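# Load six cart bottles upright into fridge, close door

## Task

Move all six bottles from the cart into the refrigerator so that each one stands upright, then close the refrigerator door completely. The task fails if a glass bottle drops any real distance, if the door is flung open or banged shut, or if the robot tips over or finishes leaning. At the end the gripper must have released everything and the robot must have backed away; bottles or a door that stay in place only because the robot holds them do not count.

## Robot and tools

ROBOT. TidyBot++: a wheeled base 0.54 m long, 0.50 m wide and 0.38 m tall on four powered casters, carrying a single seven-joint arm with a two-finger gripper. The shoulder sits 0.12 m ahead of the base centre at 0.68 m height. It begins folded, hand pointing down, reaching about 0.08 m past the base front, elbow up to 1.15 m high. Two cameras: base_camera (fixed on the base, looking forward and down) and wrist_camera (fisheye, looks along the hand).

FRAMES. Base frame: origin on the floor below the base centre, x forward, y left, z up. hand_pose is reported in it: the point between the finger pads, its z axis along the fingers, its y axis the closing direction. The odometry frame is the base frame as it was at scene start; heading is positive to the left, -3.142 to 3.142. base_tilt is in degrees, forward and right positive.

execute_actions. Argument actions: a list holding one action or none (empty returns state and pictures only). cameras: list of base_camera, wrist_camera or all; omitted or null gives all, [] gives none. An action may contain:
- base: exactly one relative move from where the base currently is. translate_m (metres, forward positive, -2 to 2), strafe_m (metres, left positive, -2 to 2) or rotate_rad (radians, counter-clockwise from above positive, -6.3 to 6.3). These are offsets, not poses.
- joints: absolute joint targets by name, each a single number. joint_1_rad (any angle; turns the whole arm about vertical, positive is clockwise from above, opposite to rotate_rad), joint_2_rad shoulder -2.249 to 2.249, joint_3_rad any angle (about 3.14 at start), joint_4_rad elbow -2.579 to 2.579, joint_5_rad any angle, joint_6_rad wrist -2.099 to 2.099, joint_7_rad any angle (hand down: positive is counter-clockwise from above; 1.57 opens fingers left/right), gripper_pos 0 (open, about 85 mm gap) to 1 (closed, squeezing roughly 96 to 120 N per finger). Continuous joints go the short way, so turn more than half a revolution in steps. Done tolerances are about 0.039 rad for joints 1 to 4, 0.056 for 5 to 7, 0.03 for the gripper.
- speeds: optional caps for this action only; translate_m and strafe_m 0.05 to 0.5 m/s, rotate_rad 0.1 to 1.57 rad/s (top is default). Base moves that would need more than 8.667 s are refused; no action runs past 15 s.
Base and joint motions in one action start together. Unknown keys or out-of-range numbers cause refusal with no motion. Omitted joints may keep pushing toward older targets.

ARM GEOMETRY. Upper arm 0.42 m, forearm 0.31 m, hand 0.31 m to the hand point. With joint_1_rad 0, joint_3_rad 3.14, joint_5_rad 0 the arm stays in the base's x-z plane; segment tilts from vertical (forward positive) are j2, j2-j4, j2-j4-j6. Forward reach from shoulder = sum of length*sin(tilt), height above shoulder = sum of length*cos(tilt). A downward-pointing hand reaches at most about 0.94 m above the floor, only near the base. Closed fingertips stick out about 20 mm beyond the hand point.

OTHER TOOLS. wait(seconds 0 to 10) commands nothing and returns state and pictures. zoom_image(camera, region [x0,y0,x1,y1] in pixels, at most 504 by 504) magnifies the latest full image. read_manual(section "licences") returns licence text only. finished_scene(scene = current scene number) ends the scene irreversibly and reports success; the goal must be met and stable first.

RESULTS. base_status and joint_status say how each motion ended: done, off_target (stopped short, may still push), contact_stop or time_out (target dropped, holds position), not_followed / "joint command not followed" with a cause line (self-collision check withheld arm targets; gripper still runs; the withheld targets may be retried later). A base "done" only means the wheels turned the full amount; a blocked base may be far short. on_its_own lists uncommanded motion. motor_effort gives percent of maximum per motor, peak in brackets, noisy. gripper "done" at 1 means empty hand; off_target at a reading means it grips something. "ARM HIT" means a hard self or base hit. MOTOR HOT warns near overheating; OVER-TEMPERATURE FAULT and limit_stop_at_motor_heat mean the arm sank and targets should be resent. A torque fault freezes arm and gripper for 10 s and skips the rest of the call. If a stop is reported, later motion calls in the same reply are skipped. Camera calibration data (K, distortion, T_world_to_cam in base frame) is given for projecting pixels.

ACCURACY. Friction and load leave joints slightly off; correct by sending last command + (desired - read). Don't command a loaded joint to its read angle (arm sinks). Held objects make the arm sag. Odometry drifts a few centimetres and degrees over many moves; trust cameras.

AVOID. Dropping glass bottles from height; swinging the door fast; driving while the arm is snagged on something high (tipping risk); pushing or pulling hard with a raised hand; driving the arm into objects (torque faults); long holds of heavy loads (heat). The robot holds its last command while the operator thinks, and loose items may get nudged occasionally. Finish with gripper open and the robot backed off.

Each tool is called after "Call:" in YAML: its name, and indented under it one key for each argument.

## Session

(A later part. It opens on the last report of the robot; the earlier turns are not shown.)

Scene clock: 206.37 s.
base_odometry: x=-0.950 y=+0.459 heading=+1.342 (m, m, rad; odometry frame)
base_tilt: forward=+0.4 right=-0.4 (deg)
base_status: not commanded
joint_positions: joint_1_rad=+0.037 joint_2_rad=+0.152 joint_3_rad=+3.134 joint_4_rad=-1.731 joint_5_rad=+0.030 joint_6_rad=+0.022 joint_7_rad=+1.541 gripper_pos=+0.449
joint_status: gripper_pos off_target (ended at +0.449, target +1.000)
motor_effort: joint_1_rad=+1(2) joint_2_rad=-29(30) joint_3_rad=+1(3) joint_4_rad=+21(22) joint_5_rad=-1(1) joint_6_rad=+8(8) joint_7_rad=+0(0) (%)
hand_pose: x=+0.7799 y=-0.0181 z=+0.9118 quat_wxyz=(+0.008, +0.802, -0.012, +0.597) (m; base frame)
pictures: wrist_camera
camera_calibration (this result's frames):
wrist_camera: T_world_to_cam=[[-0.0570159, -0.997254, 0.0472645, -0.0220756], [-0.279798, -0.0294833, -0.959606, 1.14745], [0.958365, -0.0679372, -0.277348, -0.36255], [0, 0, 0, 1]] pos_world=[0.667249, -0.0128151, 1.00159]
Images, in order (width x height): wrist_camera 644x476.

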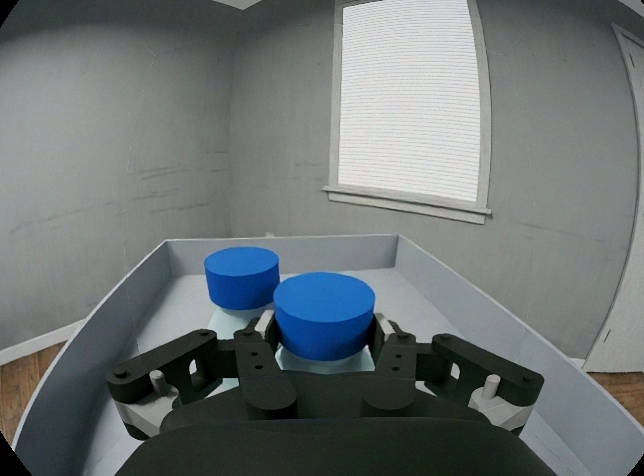

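Call:
execute_actions:
  actions:
    - {"joints":{"joint_2_rad":0.045,"joint_4_rad":-1.35,"joint_6_rad":-0.375}}
  cameras: []

Call:
execute_actions:
  actions:
    - {"base":{"translate_m":-0.085}}
  cameras: []

Call:
execute_actions:
  actions:
    - {"base":{"rotate_rad":2.53},"speeds":{"rotate_rad":1.1}}

Call:
execute_actions:
  actions:
    - {"base":{"translate_m":0.615},"speeds":{"translate_m":0.3}}

Scene clock: 210.17 s.
base_odometry: x=-0.950 y=+0.459 heading=+1.342 (m, m, rad; odometry frame)
base_tilt: forward=+0.4 right=-0.4 (deg)
base_status: not commanded
joint_positions: joint_1_rad=+0.037 joint_2_rad=+0.065 joint_3_rad=+3.134 joint_4_rad=-1.374 joint_5_rad=+0.030 joint_6_rad=-0.368 joint_7_rad=+1.541 gripper_pos=+0.449
joint_status: all done
motor_effort: joint_1_rad=+1(1) joint_2_rad=-31(36) joint_3_rad=+1(1) joint_4_rad=+26(26) joint_5_rad=+0(1) joint_6_rad=+11(12) joint_7_rad=+0(0) (%)
hand_pose: x=+0.7600 y=-0.0210 z=+1.0700 quat_wxyz=(+0.012, +0.785, -0.016, +0.619) (m; base frame)
pictures: none
No camera images: the call's "cameras" was empty. Leave "cameras" out to get every camera's image.

Scene clock: 211.47 s.
base_odometry: x=-0.970 y=+0.377 heading=+1.342 (m, m, rad; odometry frame)
base_tilt: forward=+0.3 right=-0.4 (deg)
base_status: done
joint_positions: joint_1_rad=+0.037 joint_2_rad=+0.062 joint_3_rad=+3.134 joint_4_rad=-1.374 joint_5_rad=+0.030 joint_6_rad=-0.371 joint_7_rad=+1.541 gripper_pos=+0.449
joint_status: not commanded
motor_effort: joint_1_rad=+0(1) joint_2_rad=-30(34) joint_3_rad=+0(0) joint_4_rad=+26(27) joint_5_rad=+1(0) joint_6_rad=+11(11) joint_7_rad=+0(0) (%)
hand_pose: x=+0.7589 y=-0.0209 z=+1.0706 quat_wxyz=(+0.012, +0.786, -0.016, +0.618) (m; base frame)
pictures: none
No camera images: the call's "cameras" was empty. Leave "cameras" out to get every camera's image.

Scene clock: 214.83 s.
base_odometry: x=-0.970 y=+0.377 heading=-2.411 (m, m, rad; odometry frame)
base_tilt: forward=+0.3 right=-0.4 (deg)
base_status: done
joint_positions: joint_1_rad=+0.033 joint_2_rad=+0.065 joint_3_rad=+3.128 joint_4_rad=-1.374 joint_5_rad=+0.030 joint_6_rad=-0.371 joint_7_rad=+1.541 gripper_pos=+0.449
joint_status: not commanded
motor_effort: joint_1_rad=+1(3) joint_2_rad=-30(33) joint_3_rad=+1(3) joint_4_rad=+26(26) joint_5_rad=+0(0) joint_6_rad=+11(11) joint_7_rad=+0(0) (%)
hand_pose: x=+0.7598 y=-0.0149 z=+1.0693 quat_wxyz=(+0.009, +0.786, -0.012, +0.618) (m; base frame)
pictures: base_camera, wrist_camera
camera_calibration (this result's frames):
wrist_camera: T_world_to_cam=[[-0.0612712, -0.997024, 0.0467898, -0.0237107], [-0.230125, -0.0315039, -0.972651, 1.26916], [0.97123, -0.070363, -0.22751, -0.36252], [0, 0, 0, 1]] pos_world=[0.642702, -0.00916482, 1.15308]
Images, in order (width x height): base_camera 644x364, wrist_camera 644x476.

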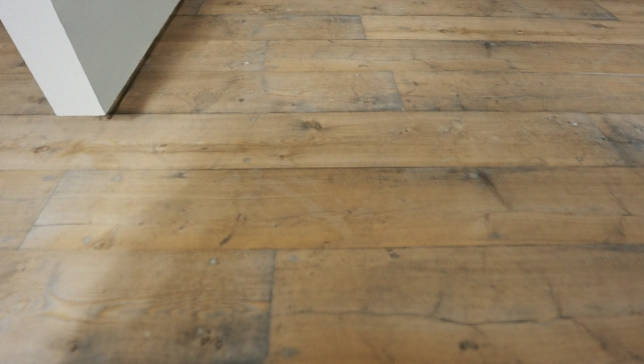

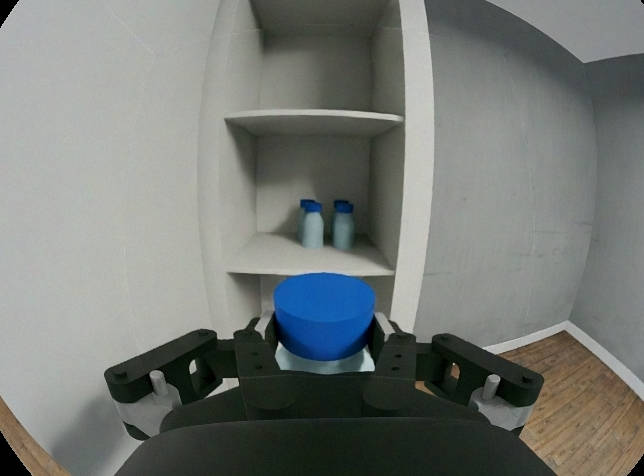

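Scene clock: 217.87 s.
base_odometry: x=-1.428 y=-0.034 heading=-2.411 (m, m, rad; odometry frame)
base_tilt: forward=+0.4 right=-0.4 (deg)
base_status: done
joint_positions: joint_1_rad=+0.033 joint_2_rad=+0.069 joint_3_rad=+3.128 joint_4_rad=-1.374 joint_5_rad=+0.030 joint_6_rad=-0.372 joint_7_rad=+1.541 gripper_pos=+0.449
joint_status: not commanded
motor_effort: joint_1_rad=+0(0) joint_2_rad=-31(34) joint_3_rad=+1(1) joint_4_rad=+26(27) joint_5_rad=-1(0) joint_6_rad=+11(11) joint_7_rad=-1(0) (%)
hand_pose: x=+0.7615 y=-0.0150 z=+1.0660 quat_wxyz=(+0.009, +0.788, -0.012, +0.615) (m; base frame)
pictures: base_camera, wrist_camera
camera_calibration (this result's frames):
wrist_camera: T_world_to_cam=[[-0.0610416, -0.99703, 0.0469578, -0.0238798], [-0.235589, -0.0313247, -0.971348, 1.26918], [0.969934, -0.0703554, -0.232977, -0.35803], [0, 0, 0, 1]] pos_world=[0.644814, -0.00924141, 1.15053]
Images, in order (width x height): base_camera 644x364, wrist_camera 644x476.

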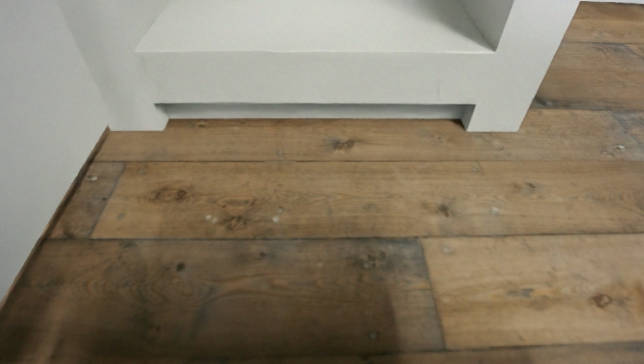

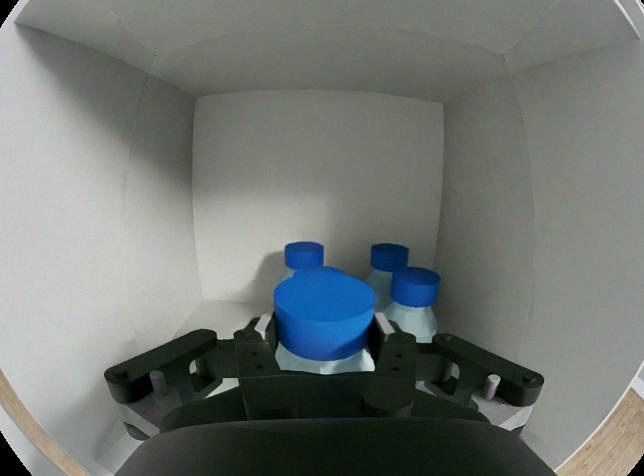

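Call:
execute_actions:
  actions:
    - {"joints":{"joint_2_rad":0.138}}
  cameras: []

Call:
execute_actions:
  actions:
    - {"joints":{"gripper_pos":0.15}}
  cameras: ["wrist_camera"]

Call:
execute_actions:
  actions:
    - {"base":{"translate_m":-0.63}}
  cameras: []

Call:
execute_actions:
  actions:
    - {"base":{"rotate_rad":-2.53}}
  cameras: []

Call:
execute_actions:
  actions:
    - {"base":{"strafe_m":0.065},"joints":{"joint_2_rad":0.155,"joint_4_rad":-1.74,"joint_6_rad":0.045}}
  cameras: ["wrist_camera"]

Scene clock: 223.17 s.
base_odometry: x=-1.428 y=-0.034 heading=-2.411 (m, m, rad; odometry frame)
base_tilt: forward=+0.3 right=-0.4 (deg)
base_status: not commanded
joint_positions: joint_1_rad=+0.033 joint_2_rad=+0.141 joint_3_rad=+3.128 joint_4_rad=-1.366 joint_5_rad=+0.030 joint_6_rad=-0.369 joint_7_rad=+1.541 gripper_pos=+0.449
joint_status: all done
motor_effort: joint_1_rad=+1(0) joint_2_rad=-32(34) joint_3_rad=+1(1) joint_4_rad=+24(26) joint_5_rad=+0(0) joint_6_rad=+9(11) joint_7_rad=+1(0) (%)
hand_pose: x=+0.7886 y=-0.0159 z=+1.0249 quat_wxyz=(+0.009, +0.806, -0.013, +0.591) (m; base frame)
pictures: none
No camera images: the call's "cameras" was empty. Leave "cameras" out to get every camera's image.

Scene clock: 224.20 s.
base_odometry: x=-1.428 y=-0.034 heading=-2.411 (m, m, rad; odometry frame)
base_tilt: forward=+0.4 right=-0.4 (deg)
base_status: not commanded
joint_positions: joint_1_rad=+0.033 joint_2_rad=+0.141 joint_3_rad=+3.128 joint_4_rad=-1.360 joint_5_rad=+0.030 joint_6_rad=-0.369 joint_7_rad=+1.541 gripper_pos=+0.150
joint_status: all done
motor_effort: joint_1_rad=+0(0) joint_2_rad=-29(34) joint_3_rad=+1(0) joint_4_rad=+22(25) joint_5_rad=-1(0) joint_6_rad=+8(10) joint_7_rad=+0(0) (%)
hand_pose: x=+0.7890 y=-0.0159 z=+1.0282 quat_wxyz=(+0.009, +0.805, -0.013, +0.594) (m; base frame)
pictures: wrist_camera
camera_calibration (this result's frames):
wrist_camera: T_world_to_cam=[[-0.0583567, -0.997133, 0.0481776, -0.0246782], [-0.288294, -0.0293707, -0.957092, 1.26582], [0.955762, -0.069742, -0.285753, -0.328124], [0, 0, 0, 1]] pos_world=[0.677097, -0.0103134, 1.11893]
Images, in order (width x height): wrist_camera 644x476.

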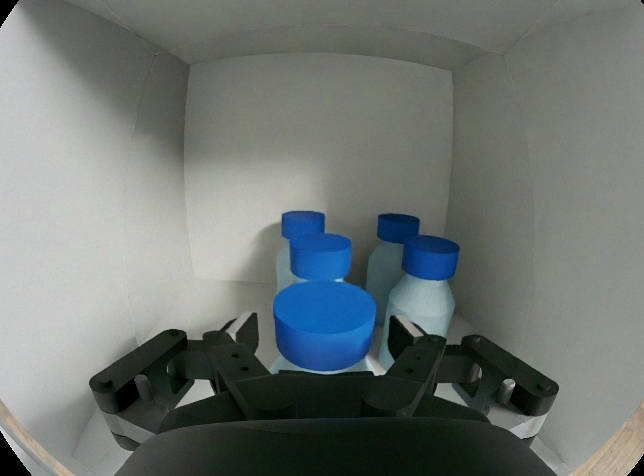

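Scene clock: 226.97 s.
base_odometry: x=-0.959 y=+0.387 heading=-2.410 (m, m, rad; odometry frame)
base_tilt: forward=+0.4 right=-0.3 (deg)
base_status: done
joint_positions: joint_1_rad=+0.033 joint_2_rad=+0.136 joint_3_rad=+3.128 joint_4_rad=-1.359 joint_5_rad=+0.030 joint_6_rad=-0.369 joint_7_rad=+1.541 gripper_pos=+0.150
joint_status: not commanded
motor_effort: joint_1_rad=+0(3) joint_2_rad=-29(33) joint_3_rad=+1(1) joint_4_rad=+23(23) joint_5_rad=+0(0) joint_6_rad=+8(8) joint_7_rad=+1(0) (%)
hand_pose: x=+0.7873 y=-0.0159 z=+1.0323 quat_wxyz=(+0.009, +0.803, -0.013, +0.596) (m; base frame)
pictures: none
No camera images: the call's "cameras" was empty. Leave "cameras" out to get every camera's image.

Scene clock: 229.90 s.
base_odometry: x=-0.959 y=+0.387 heading=+1.343 (m, m, rad; odometry frame)
base_tilt: forward=+0.4 right=-0.4 (deg)
base_status: done
joint_positions: joint_1_rad=+0.036 joint_2_rad=+0.147 joint_3_rad=+3.133 joint_4_rad=-1.359 joint_5_rad=+0.030 joint_6_rad=-0.369 joint_7_rad=+1.541 gripper_pos=+0.150
joint_status: not commanded
motor_effort: joint_1_rad=+0(4) joint_2_rad=-30(34) joint_3_rad=+1(2) joint_4_rad=+22(23) joint_5_rad=-1(0) joint_6_rad=+8(8) joint_7_rad=+0(0) (%)
hand_pose: x=+0.7908 y=-0.0208 z=+1.0254 quat_wxyz=(+0.011, +0.806, -0.015, +0.592) (m; base frame)
pictures: none
No camera images: the call's "cameras" was empty. Leave "cameras" out to get every camera's image.

Scene clock: 231.43 s.
base_odometry: x=-1.022 y=+0.402 heading=+1.343 (m, m, rad; odometry frame)
base_tilt: forward=+0.4 right=-0.4 (deg)
base_status: done
joint_positions: joint_1_rad=+0.035 joint_2_rad=+0.149 joint_3_rad=+3.131 joint_4_rad=-1.730 joint_5_rad=+0.030 joint_6_rad=+0.019 joint_7_rad=+1.541 gripper_pos=+0.150
joint_status: all done
motor_effort: joint_1_rad=+0(3) joint_2_rad=-29(31) joint_3_rad=+0(2) joint_4_rad=+22(23) joint_5_rad=+0(0) joint_6_rad=+8(8) joint_7_rad=+0(0) (%)
hand_pose: x=+0.7791 y=-0.0153 z=+0.9142 quat_wxyz=(+0.007, +0.801, -0.010, +0.598) (m; base frame)
pictures: wrist_camera
camera_calibration (this result's frames):
wrist_camera: T_world_to_cam=[[-0.0528315, -0.997503, 0.0468692, -0.0223357], [-0.277462, -0.0304236, -0.960255, 1.14829], [0.959283, -0.0637361, -0.275161, -0.363573], [0, 0, 0, 1]] pos_world=[0.666196, -0.0105174, 1.00366]
Images, in order (width x height): wrist_camera 644x476.

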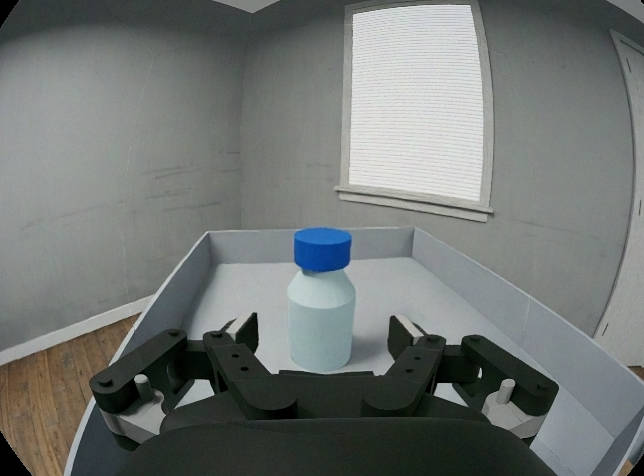

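Call:
execute_actions:
  actions:
    - {"base":{"translate_m":0.118},"speeds":{"translate_m":0.15}}

Call:
execute_actions:
  actions:
    - {"joints":{"gripper_pos":1}}
  cameras: ["wrist_camera"]

Scene clock: 234.23 s.
base_odometry: x=-0.996 y=+0.517 heading=+1.343 (m, m, rad; odometry frame)
base_tilt: forward=+0.4 right=-0.4 (deg)
base_status: done
joint_positions: joint_1_rad=+0.035 joint_2_rad=+0.153 joint_3_rad=+3.131 joint_4_rad=-1.730 joint_5_rad=+0.030 joint_6_rad=+0.021 joint_7_rad=+1.541 gripper_pos=+0.150
joint_status: not commanded
motor_effort: joint_1_rad=+0(1) joint_2_rad=-28(31) joint_3_rad=+1(1) joint_4_rad=+22(23) joint_5_rad=+0(1) joint_6_rad=+8(8) joint_7_rad=+1(0) (%)
hand_pose: x=+0.7801 y=-0.0154 z=+0.9116 quat_wxyz=(+0.007, +0.802, -0.010, +0.597) (m; base frame)
pictures: base_camera, wrist_camera
camera_calibration (this result's frames):
wrist_camera: T_world_to_cam=[[-0.0526438, -0.997511, 0.046905, -0.0223636], [-0.280544, -0.0303054, -0.959363, 1.14767], [0.958397, -0.0636634, -0.27825, -0.36171], [0, 0, 0, 1]] pos_world=[0.667456, -0.0105549, 1.00144]
Images, in order (width x height): base_camera 644x364, wrist_camera 644x476.

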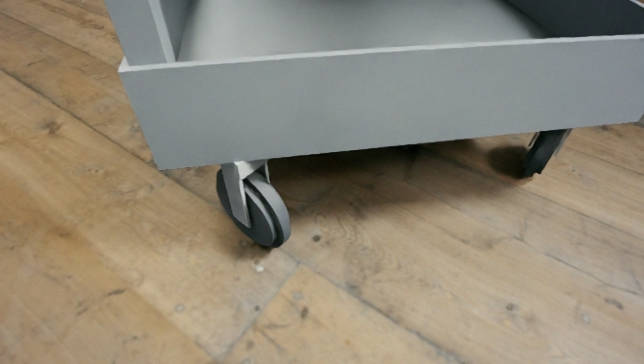

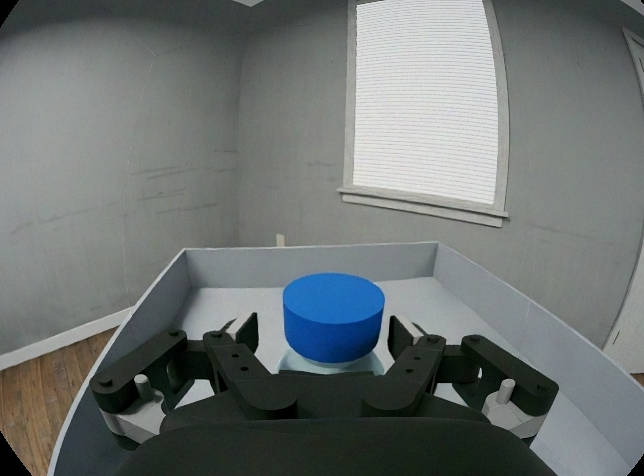

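Scene clock: 235.27 s.
base_odometry: x=-0.996 y=+0.517 heading=+1.343 (m, m, rad; odometry frame)
base_tilt: forward=+0.4 right=-0.4 (deg)
base_status: not commanded
joint_positions: joint_1_rad=+0.035 joint_2_rad=+0.153 joint_3_rad=+3.131 joint_4_rad=-1.730 joint_5_rad=+0.030 joint_6_rad=+0.022 joint_7_rad=+1.541 gripper_pos=+0.450
joint_status: gripper_pos off_target (ended at +0.450, target +1.000)
motor_effort: joint_1_rad=+0(2) joint_2_rad=-29(29) joint_3_rad=+0(1) joint_4_rad=+22(22) joint_5_rad=-1(0) joint_6_rad=+8(8) joint_7_rad=+0(0) (%)
hand_pose: x=+0.7802 y=-0.0153 z=+0.9119 quat_wxyz=(+0.007, +0.802, -0.010, +0.597) (m; base frame)
pictures: wrist_camera
camera_calibration (this result's frames):
wrist_camera: T_world_to_cam=[[-0.0526653, -0.997512, 0.0468662, -0.0223145], [-0.27953, -0.0303295, -0.959658, 1.14748], [0.958691, -0.0636412, -0.277237, -0.362866], [0, 0, 0, 1]] pos_world=[0.667456, -0.0105497, 1.00163]
Images, in order (width x height): wrist_camera 644x476.

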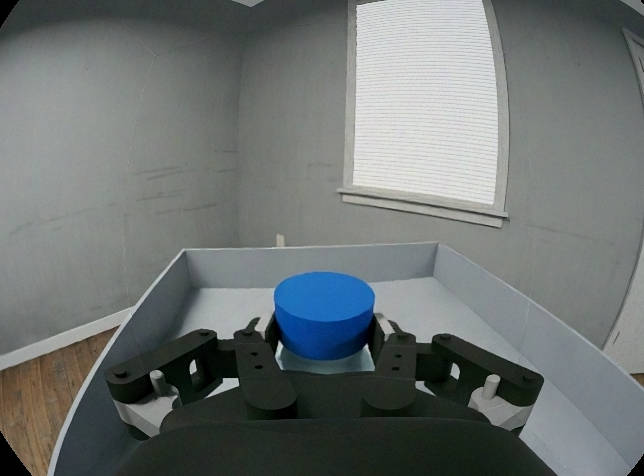

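Call:
execute_actions:
  actions:
    - {"joints":{"joint_2_rad":0.045,"joint_4_rad":-1.35,"joint_6_rad":-0.375}}
  cameras: []

Call:
execute_actions:
  actions:
    - {"base":{"translate_m":-0.015}}
  cameras: []

Call:
execute_actions:
  actions:
    - {"base":{"rotate_rad":2.53},"speeds":{"rotate_rad":1.1}}
  cameras: []

Call:
execute_actions:
  actions:
    - {"base":{"translate_m":0.55},"speeds":{"translate_m":0.3}}

Scene clock: 239.40 s.
base_odometry: x=-0.996 y=+0.517 heading=+1.343 (m, m, rad; odometry frame)
base_tilt: forward=+0.4 right=-0.4 (deg)
base_status: not commanded
joint_positions: joint_1_rad=+0.035 joint_2_rad=+0.070 joint_3_rad=+3.131 joint_4_rad=-1.379 joint_5_rad=+0.030 joint_6_rad=-0.373 joint_7_rad=+1.541 gripper_pos=+0.450
joint_status: all done
motor_effort: joint_1_rad=+0(1) joint_2_rad=-32(37) joint_3_rad=+1(1) joint_4_rad=+28(28) joint_5_rad=+0(1) joint_6_rad=+12(13) joint_7_rad=+0(0) (%)
hand_pose: x=+0.7615 y=-0.0183 z=+1.0628 quat_wxyz=(+0.011, +0.790, -0.014, +0.613) (m; base frame)
pictures: none
No camera images: the call's "cameras" was empty. Leave "cameras" out to get every camera's image.

Scene clock: 240.10 s.
base_odometry: x=-0.999 y=+0.502 heading=+1.343 (m, m, rad; odometry frame)
base_tilt: forward=+0.3 right=-0.4 (deg)
base_status: done
joint_positions: joint_1_rad=+0.035 joint_2_rad=+0.068 joint_3_rad=+3.131 joint_4_rad=-1.379 joint_5_rad=+0.030 joint_6_rad=-0.376 joint_7_rad=+1.541 gripper_pos=+0.450
joint_status: not commanded
motor_effort: joint_1_rad=+0(1) joint_2_rad=-31(35) joint_3_rad=+1(2) joint_4_rad=+27(27) joint_5_rad=+0(0) joint_6_rad=+12(13) joint_7_rad=+0(0) (%)
hand_pose: x=+0.7606 y=-0.0183 z=+1.0629 quat_wxyz=(+0.011, +0.790, -0.014, +0.613) (m; base frame)
pictures: none
No camera images: the call's "cameras" was empty. Leave "cameras" out to get every camera's image.

Scene clock: 243.57 s.
base_odometry: x=-0.999 y=+0.502 heading=-2.411 (m, m, rad; odometry frame)
base_tilt: forward=+0.4 right=-0.4 (deg)
base_status: done
joint_positions: joint_1_rad=+0.032 joint_2_rad=+0.070 joint_3_rad=+3.128 joint_4_rad=-1.379 joint_5_rad=+0.030 joint_6_rad=-0.376 joint_7_rad=+1.541 gripper_pos=+0.450
joint_status: not commanded
motor_effort: joint_1_rad=+0(4) joint_2_rad=-32(34) joint_3_rad=+1(4) joint_4_rad=+26(26) joint_5_rad=-1(0) joint_6_rad=+12(12) joint_7_rad=+0(0) (%)
hand_pose: x=+0.7614 y=-0.0142 z=+1.0617 quat_wxyz=(+0.009, +0.791, -0.012, +0.612) (m; base frame)
pictures: none
No camera images: the call's "cameras" was empty. Leave "cameras" out to get every camera's image.

Scene clock: 246.37 s.
base_odometry: x=-1.408 y=+0.134 heading=-2.410 (m, m, rad; odometry frame)
base_tilt: forward=+0.4 right=-0.4 (deg)
base_status: done
joint_positions: joint_1_rad=+0.032 joint_2_rad=+0.075 joint_3_rad=+3.128 joint_4_rad=-1.379 joint_5_rad=+0.030 joint_6_rad=-0.377 joint_7_rad=+1.541 gripper_pos=+0.450
joint_status: not commanded
motor_effort: joint_1_rad=+0(1) joint_2_rad=-32(35) joint_3_rad=+1(0) joint_4_rad=+27(28) joint_5_rad=+0(0) joint_6_rad=+12(13) joint_7_rad=+0(0) (%)
hand_pose: x=+0.7630 y=-0.0143 z=+1.0583 quat_wxyz=(+0.009, +0.793, -0.012, +0.610) (m; base frame)
pictures: base_camera, wrist_camera
camera_calibration (this result's frames):
wrist_camera: T_world_to_cam=[[-0.0591652, -0.99712, 0.047453, -0.0246382], [-0.249909, -0.0312274, -0.967766, 1.2692], [0.96646, -0.069117, -0.247342, -0.343435], [0, 0, 0, 1]] pos_world=[0.647643, -0.00867058, 1.14451]
Images, in order (width x height): base_camera 644x364, wrist_camera 644x476.

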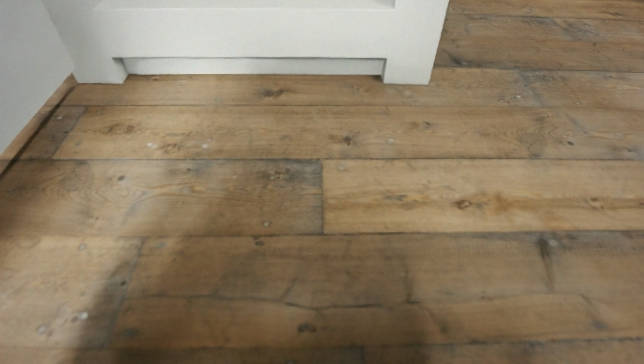

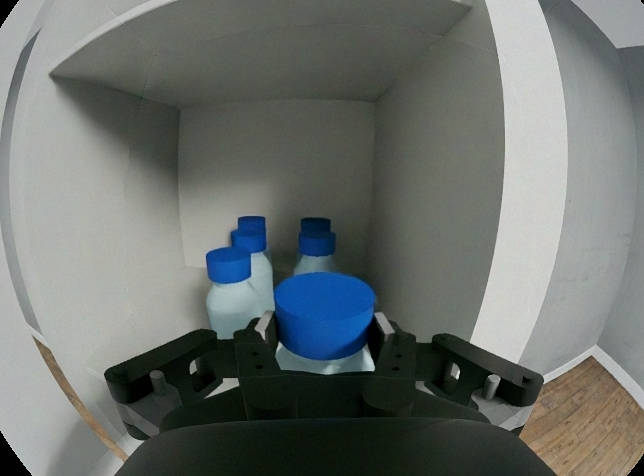

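Call:
execute_actions:
  actions:
    - {"base":{"translate_m":0.128},"speeds":{"translate_m":0.2}}
  cameras: []

Call:
execute_actions:
  actions:
    - {"joints":{"joint_2_rad":0.132}}
  cameras: []

Call:
execute_actions:
  actions:
    - {"joints":{"gripper_pos":0.15}}
  cameras: ["wrist_camera"]

Call:
execute_actions:
  actions:
    - {"base":{"translate_m":-0.4}}
  cameras: ["wrist_camera"]

Call:
execute_actions:
  actions:
    - {"joints":{"joint_2_rad":-0.5,"joint_4_rad":-2.4,"joint_6_rad":-0.9}}
  cameras: []

Call:
execute_actions:
  actions:
    - {"base":{"strafe_m":0.82}}

Scene clock: 252.10 s.
base_odometry: x=-1.503 y=+0.049 heading=-2.409 (m, m, rad; odometry frame)
base_tilt: forward=+0.4 right=-0.4 (deg)
base_status: done
joint_positions: joint_1_rad=+0.032 joint_2_rad=+0.074 joint_3_rad=+3.128 joint_4_rad=-1.379 joint_5_rad=+0.030 joint_6_rad=-0.378 joint_7_rad=+1.541 gripper_pos=+0.450
joint_status: not commanded
motor_effort: joint_1_rad=+1(1) joint_2_rad=-31(35) joint_3_rad=+1(1) joint_4_rad=+26(28) joint_5_rad=-1(0) joint_6_rad=+12(12) joint_7_rad=+0(0) (%)
hand_pose: x=+0.7628 y=-0.0142 z=+1.0585 quat_wxyz=(+0.009, +0.793, -0.012, +0.610) (m; base frame)
pictures: none
No camera images: the call's "cameras" was empty. Leave "cameras" out to get every camera's image.

Scene clock: 253.07 s.
base_odometry: x=-1.503 y=+0.049 heading=-2.409 (m, m, rad; odometry frame)
base_tilt: forward=+0.4 right=-0.4 (deg)
base_status: not commanded
joint_positions: joint_1_rad=+0.032 joint_2_rad=+0.136 joint_3_rad=+3.128 joint_4_rad=-1.368 joint_5_rad=+0.030 joint_6_rad=-0.374 joint_7_rad=+1.541 gripper_pos=+0.450
joint_status: all done
motor_effort: joint_1_rad=+0(0) joint_2_rad=-32(35) joint_3_rad=+1(1) joint_4_rad=+24(27) joint_5_rad=+0(1) joint_6_rad=+10(12) joint_7_rad=+0(0) (%)
hand_pose: x=+0.7862 y=-0.0150 z=+1.0252 quat_wxyz=(+0.008, +0.807, -0.012, +0.590) (m; base frame)
pictures: none
No camera images: the call's "cameras" was empty. Leave "cameras" out to get every camera's image.

Scene clock: 254.10 s.
base_odometry: x=-1.503 y=+0.049 heading=-2.409 (m, m, rad; odometry frame)
base_tilt: forward=+0.4 right=-0.4 (deg)
base_status: not commanded
joint_positions: joint_1_rad=+0.032 joint_2_rad=+0.137 joint_3_rad=+3.128 joint_4_rad=-1.362 joint_5_rad=+0.030 joint_6_rad=-0.374 joint_7_rad=+1.541 gripper_pos=+0.150
joint_status: all done
motor_effort: joint_1_rad=+1(0) joint_2_rad=-29(34) joint_3_rad=+1(1) joint_4_rad=+23(25) joint_5_rad=+0(1) joint_6_rad=+8(11) joint_7_rad=+0(0) (%)
hand_pose: x=+0.7867 y=-0.0150 z=+1.0290 quat_wxyz=(+0.008, +0.805, -0.012, +0.593) (m; base frame)
pictures: wrist_camera
camera_calibration (this result's frames):
wrist_camera: T_world_to_cam=[[-0.0571045, -0.997201, 0.0482695, -0.0250465], [-0.29021, -0.0296807, -0.956503, 1.26688], [0.955258, -0.0686289, -0.287703, -0.323264], [0, 0, 0, 1]] pos_world=[0.675032, -0.00955963, 1.11998]
Images, in order (width x height): wrist_camera 644x476.

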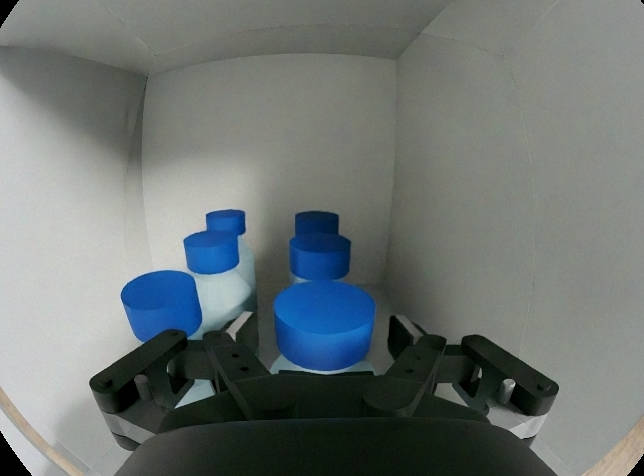

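Scene clock: 256.33 s.
base_odometry: x=-1.206 y=+0.316 heading=-2.409 (m, m, rad; odometry frame)
base_tilt: forward=+0.3 right=-0.4 (deg)
base_status: done
joint_positions: joint_1_rad=+0.032 joint_2_rad=+0.126 joint_3_rad=+3.128 joint_4_rad=-1.360 joint_5_rad=+0.030 joint_6_rad=-0.374 joint_7_rad=+1.541 gripper_pos=+0.150
joint_status: not commanded
motor_effort: joint_1_rad=+0(2) joint_2_rad=-29(33) joint_3_rad=+1(1) joint_4_rad=+22(24) joint_5_rad=+0(0) joint_6_rad=+8(8) joint_7_rad=+1(0) (%)
hand_pose: x=+0.7832 y=-0.0150 z=+1.0371 quat_wxyz=(+0.009, +0.802, -0.012, +0.598) (m; base frame)
pictures: wrist_camera
camera_calibration (this result's frames):
wrist_camera: T_world_to_cam=[[-0.0578428, -0.997173, 0.0479528, -0.0247073], [-0.278486, -0.0300097, -0.959971, 1.26798], [0.958697, -0.0688817, -0.275963, -0.332449], [0, 0, 0, 1]] pos_world=[0.670403, -0.00948549, 1.12666]
Images, in order (width x height): wrist_camera 644x476.

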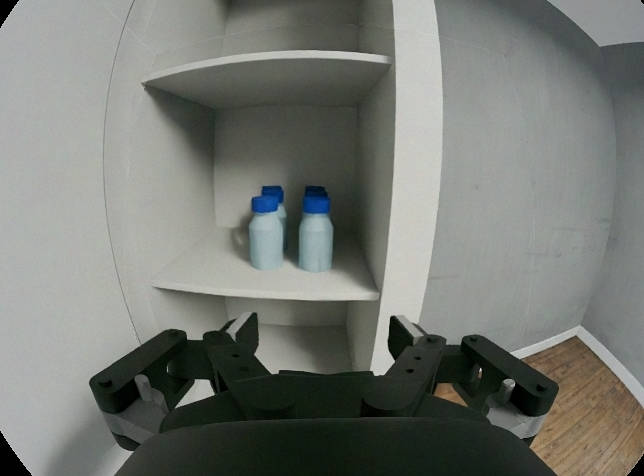

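Scene clock: 258.67 s.
base_odometry: x=-1.206 y=+0.316 heading=-2.409 (m, m, rad; odometry frame)
base_tilt: forward=+0.4 right=-0.4 (deg)
base_status: not commanded
joint_positions: joint_1_rad=+0.032 joint_2_rad=-0.489 joint_3_rad=+3.128 joint_4_rad=-2.390 joint_5_rad=+0.030 joint_6_rad=-0.877 joint_7_rad=+1.541 gripper_pos=+0.150
joint_status: all done
motor_effort: joint_1_rad=+1(1) joint_2_rad=-1(30) joint_3_rad=+2(1) joint_4_rad=+18(21) joint_5_rad=+0(0) joint_6_rad=+3(9) joint_7_rad=+0(0) (%)
hand_pose: x=+0.3290 y=-0.0101 z=+0.6602 quat_wxyz=(+0.015, +0.983, -0.017, +0.180) (m; base frame)
pictures: none
No camera images: the call's "cameras" was empty. Leave "cameras" out to get every camera's image.

Scene clock: 261.67 s.
base_odometry: x=-0.657 y=-0.293 heading=-2.409 (m, m, rad; odometry frame)
base_tilt: forward=+0.4 right=-0.4 (deg)
base_status: done
joint_positions: joint_1_rad=+0.032 joint_2_rad=-0.489 joint_3_rad=+3.128 joint_4_rad=-2.390 joint_5_rad=+0.030 joint_6_rad=-0.877 joint_7_rad=+1.541 gripper_pos=+0.150
joint_status: not commanded
motor_effort: joint_1_rad=+0(0) joint_2_rad=-1(2) joint_3_rad=+1(2) joint_4_rad=+17(19) joint_5_rad=-1(1) joint_6_rad=+3(4) joint_7_rad=+0(0) (%)
hand_pose: x=+0.3290 y=-0.0101 z=+0.6602 quat_wxyz=(+0.015, +0.983, -0.017, +0.181) (m; base frame)
pictures: base_camera, wrist_camera
camera_calibration (this result's frames):
wrist_camera: T_world_to_cam=[[-0.0167083, -0.996968, 0.075992, -0.0601002], [-0.9322, -0.0119507, -0.361747, 0.60014], [0.361559, -0.0768839, -0.929174, 0.626965], [0, 0, 0, 1]] pos_world=[0.331762, -0.00454241, 0.804226]
Images, in order (width x height): base_camera 644x364, wrist_camera 644x476.

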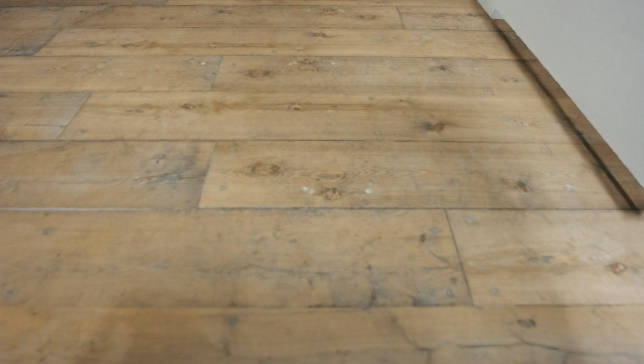

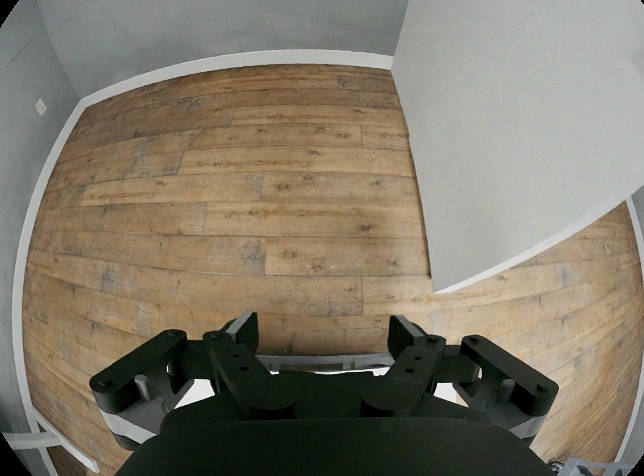

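Call:
execute_actions:
  actions:
    - {"base":{"translate_m":0.4},"joints":{"joint_1_rad":-1.0,"joint_2_rad":-0.4,"joint_4_rad":-2.5,"joint_6_rad":-0.95}}
  cameras: []

Call:
execute_actions:
  actions:
    - {"base":{"strafe_m":-0.5},"speeds":{"strafe_m":0.08}}

Scene clock: 266.67 s.
base_odometry: x=-0.954 y=-0.561 heading=-2.408 (m, m, rad; odometry frame)
base_tilt: forward=+0.4 right=-0.4 (deg)
base_status: done
joint_positions: joint_1_rad=-0.982 joint_2_rad=-0.415 joint_3_rad=+3.128 joint_4_rad=-2.484 joint_5_rad=+0.030 joint_6_rad=-0.923 joint_7_rad=+1.541 gripper_pos=+0.150
joint_status: all done
motor_effort: joint_1_rad=+1(0) joint_2_rad=-1(3) joint_3_rad=+1(2) joint_4_rad=+16(19) joint_5_rad=+0(0) joint_6_rad=+2(3) joint_7_rad=+0(0) (%)
hand_pose: x=+0.2075 y=+0.1243 z=+0.6087 quat_wxyz=(-0.023, +0.880, +0.470, +0.072) (m; base frame)
pictures: none
No camera images: the call's "cameras" was empty. Leave "cameras" out to get every camera's image.

Scene clock: 273.43 s.
base_odometry: x=-1.289 y=-0.189 heading=-2.408 (m, m, rad; odometry frame)
base_tilt: forward=+0.4 right=-0.4 (deg)
base_status: done
joint_positions: joint_1_rad=-0.982 joint_2_rad=-0.410 joint_3_rad=+3.128 joint_4_rad=-2.487 joint_5_rad=+0.030 joint_6_rad=-0.925 joint_7_rad=+1.541 gripper_pos=+0.150
joint_status: not commanded
motor_effort: joint_1_rad=+0(0) joint_2_rad=-2(3) joint_3_rad=+1(2) joint_4_rad=+16(17) joint_5_rad=+0(0) joint_6_rad=+1(2) joint_7_rad=+0(0) (%)
hand_pose: x=+0.2063 y=+0.1224 z=+0.6070 quat_wxyz=(-0.021, +0.880, +0.470, +0.068) (m; base frame)
pictures: base_camera, wrist_camera
camera_calibration (this result's frames):
wrist_camera: T_world_to_cam=[[0.845497, -0.528928, 0.0732774, -0.15948], [-0.515534, -0.844326, -0.146077, 0.353117], [0.139134, 0.0857311, -0.986556, 0.692878], [0, 0, 0, 1]] pos_world=[0.220481, 0.154391, 0.746831]
Images, in order (width x height): base_camera 644x364, wrist_camera 644x476.

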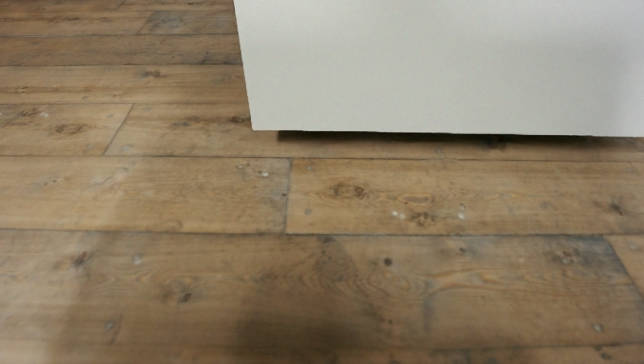

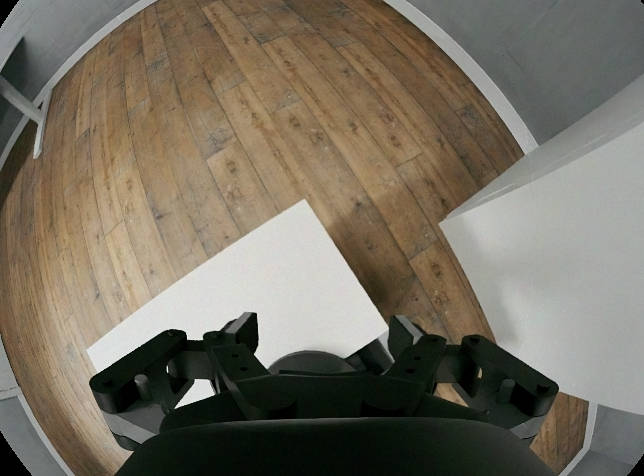

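Call:
execute_actions:
  actions:
    - {"base":{"strafe_m":-0.6},"joints":{"joint_1_rad":-0.5,"joint_6_rad":-0.5}}

Scene clock: 277.90 s.
base_odometry: x=-1.691 y=+0.256 heading=-2.408 (m, m, rad; odometry frame)
base_tilt: forward=+0.4 right=-0.4 (deg)
base_status: done
joint_positions: joint_1_rad=-0.517 joint_2_rad=-0.408 joint_3_rad=+3.128 joint_4_rad=-2.487 joint_5_rad=+0.030 joint_6_rad=-0.526 joint_7_rad=+1.541 gripper_pos=+0.150
joint_status: all done
motor_effort: joint_1_rad=+0(0) joint_2_rad=-3(4) joint_3_rad=+1(2) joint_4_rad=+18(18) joint_5_rad=+0(0) joint_6_rad=+4(4) joint_7_rad=+0(0) (%)
hand_pose: x=+0.3508 y=+0.1318 z=+0.6473 quat_wxyz=(-0.060, +0.931, +0.249, +0.258) (m; base frame)
pictures: base_camera, wrist_camera
camera_calibration (this result's frames):
wrist_camera: T_world_to_cam=[[0.505097, -0.860127, 0.0711259, -0.115243], [-0.718873, -0.464885, -0.51682, 0.702704], [0.477596, 0.209914, -0.853134, 0.490266], [0, 0, 0, 1]] pos_world=[0.329215, 0.12464, 0.789631]
Images, in order (width x height): base_camera 644x364, wrist_camera 644x476.

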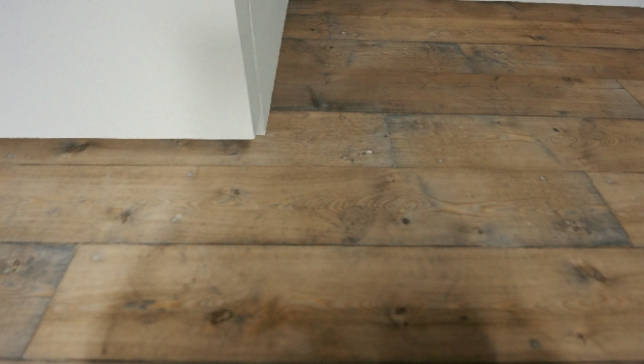

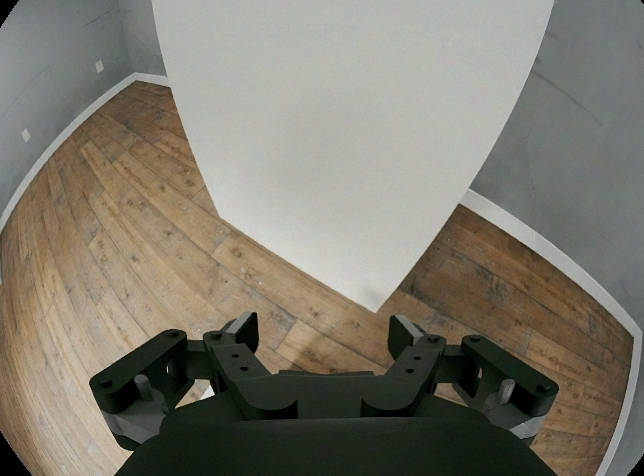

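Call:
zoom_image:
  camera: "base_camera"
  region: [200,60,320,160]

Region (200, 60, 320, 160) of base_camera's 644x364 image, scaled by 4.200.

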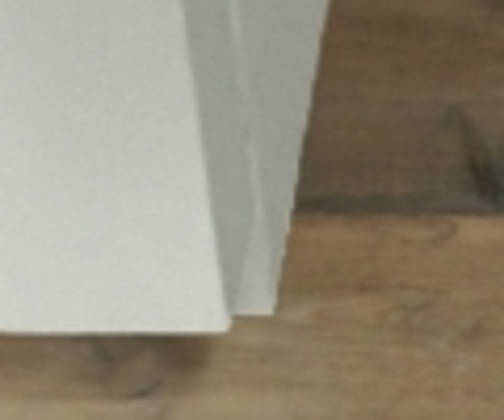

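Call:
execute_actions:
  actions:
    - {"joints":{"joint_1_rad":-0.45,"joint_6_rad":0.1,"gripper_pos":1},"base":{"translate_m":0.11},"speeds":{"translate_m":0.07}}

Call:
execute_actions:
  actions:
    - {"base":{"translate_m":0.04},"speeds":{"translate_m":0.05}}

Scene clock: 284.70 s.
base_odometry: x=-1.773 y=+0.183 heading=-2.408 (m, m, rad; odometry frame)
base_tilt: forward=+0.4 right=-0.4 (deg)
base_status: done
joint_positions: joint_1_rad=-0.469 joint_2_rad=-0.433 joint_3_rad=+3.114 joint_4_rad=-2.516 joint_5_rad=+0.030 joint_6_rad=+0.096 joint_7_rad=+1.541 gripper_pos=+0.999
joint_status: all done
motor_effort: joint_1_rad=+3(7) joint_2_rad=+1(10) joint_3_rad=+5(9) joint_4_rad=+23(27) joint_5_rad=-1(2) joint_6_rad=+9(11) joint_7_rad=+0(0) (%)
hand_pose: x=+0.4534 y=+0.1841 z=+0.7833 quat_wxyz=(-0.130, +0.812, +0.209, +0.530) (m; base frame)
pictures: base_camera, wrist_camera
camera_calibration (this result's frames):
wrist_camera: T_world_to_cam=[[0.456344, -0.887639, 0.0620286, -0.097432], [-0.326447, -0.231864, -0.916336, 0.963225], [0.827757, 0.397916, -0.395576, -0.00548634], [0, 0, 0, 1]] pos_world=[0.363446, 0.139036, 0.886511]
Images, in order (width x height): base_camera 644x364, wrist_camera 644x476.

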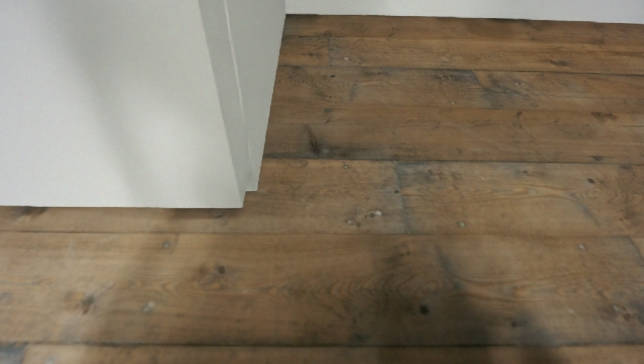

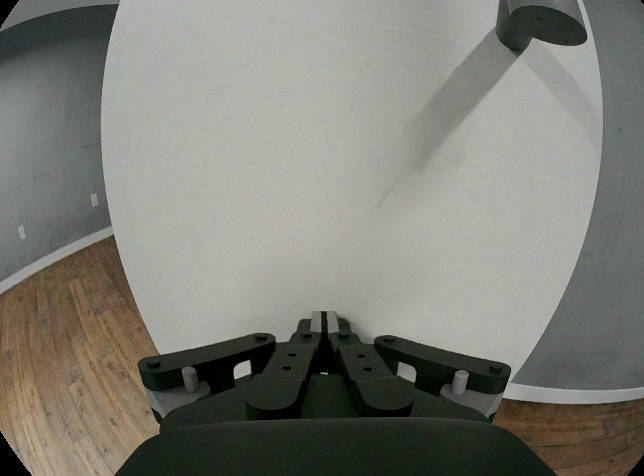

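Scene clock: 286.03 s.
base_odometry: x=-1.802 y=+0.157 heading=-2.408 (m, m, rad; odometry frame)
base_tilt: forward=+0.3 right=-0.4 (deg)
base_status: done
joint_positions: joint_1_rad=-0.501 joint_2_rad=-0.499 joint_3_rad=+3.069 joint_4_rad=-2.567 joint_5_rad=+0.030 joint_6_rad=+0.072 joint_7_rad=+1.541 gripper_pos=+0.999
joint_status: not commanded
motor_effort: joint_1_rad=+12(14) joint_2_rad=+16(21) joint_3_rad=+15(16) joint_4_rad=+32(35) joint_5_rad=-3(2) joint_6_rad=+14(16) joint_7_rad=+0(0) (%)
hand_pose: x=+0.4186 y=+0.1956 z=+0.7718 quat_wxyz=(-0.138, +0.805, +0.243, +0.524) (m; base frame)
pictures: base_camera, wrist_camera
camera_calibration (this result's frames):
wrist_camera: T_world_to_cam=[[0.515976, -0.85233, 0.0854604, -0.120588], [-0.305735, -0.276436, -0.911103, 0.93997], [0.800185, 0.443979, -0.403221, 0.0226883], [0, 0, 0, 1]] pos_world=[0.331447, 0.146988, 0.875864]
Images, in order (width x height): base_camera 644x364, wrist_camera 644x476.

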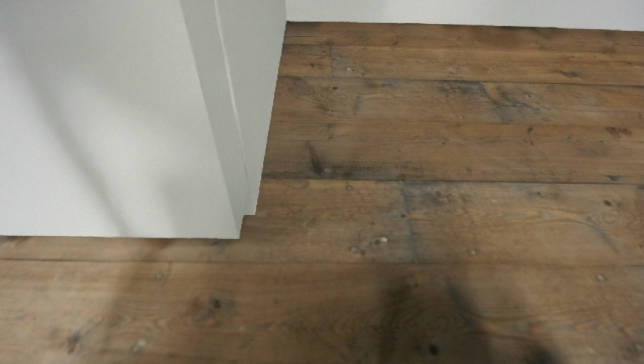

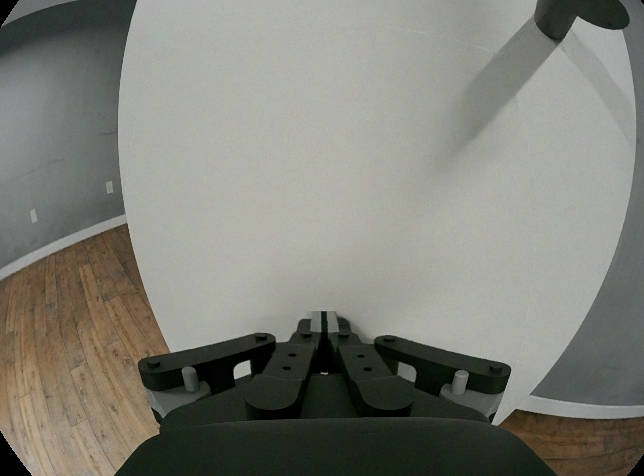

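Door is firmly shut.

Call:
execute_actions:
  actions:
    - {"base":{"translate_m":-0.4}}
  cameras: []

Call:
finished_scene:
  scene: 1

Scene clock: 292.27 s.
base_odometry: x=-1.505 y=+0.425 heading=-2.408 (m, m, rad; odometry frame)
base_tilt: forward=+0.3 right=-0.4 (deg)
base_status: done
joint_positions: joint_1_rad=-0.455 joint_2_rad=-0.397 joint_3_rad=+3.131 joint_4_rad=-2.501 joint_5_rad=+0.030 joint_6_rad=+0.076 joint_7_rad=+1.541 gripper_pos=+0.999
joint_status: not commanded
motor_effort: joint_1_rad=+0(12) joint_2_rad=-6(17) joint_3_rad=+1(15) joint_4_rad=+20(30) joint_5_rad=+0(2) joint_6_rad=+7(12) joint_7_rad=+0(0) (%)
hand_pose: x=+0.4641 y=+0.1757 z=+0.7728 quat_wxyz=(-0.121, +0.826, +0.197, +0.515) (m; base frame)
pictures: none
No camera images: the call's "cameras" was empty. Leave "cameras" out to get every camera's image.

The scene is finished: the task was done.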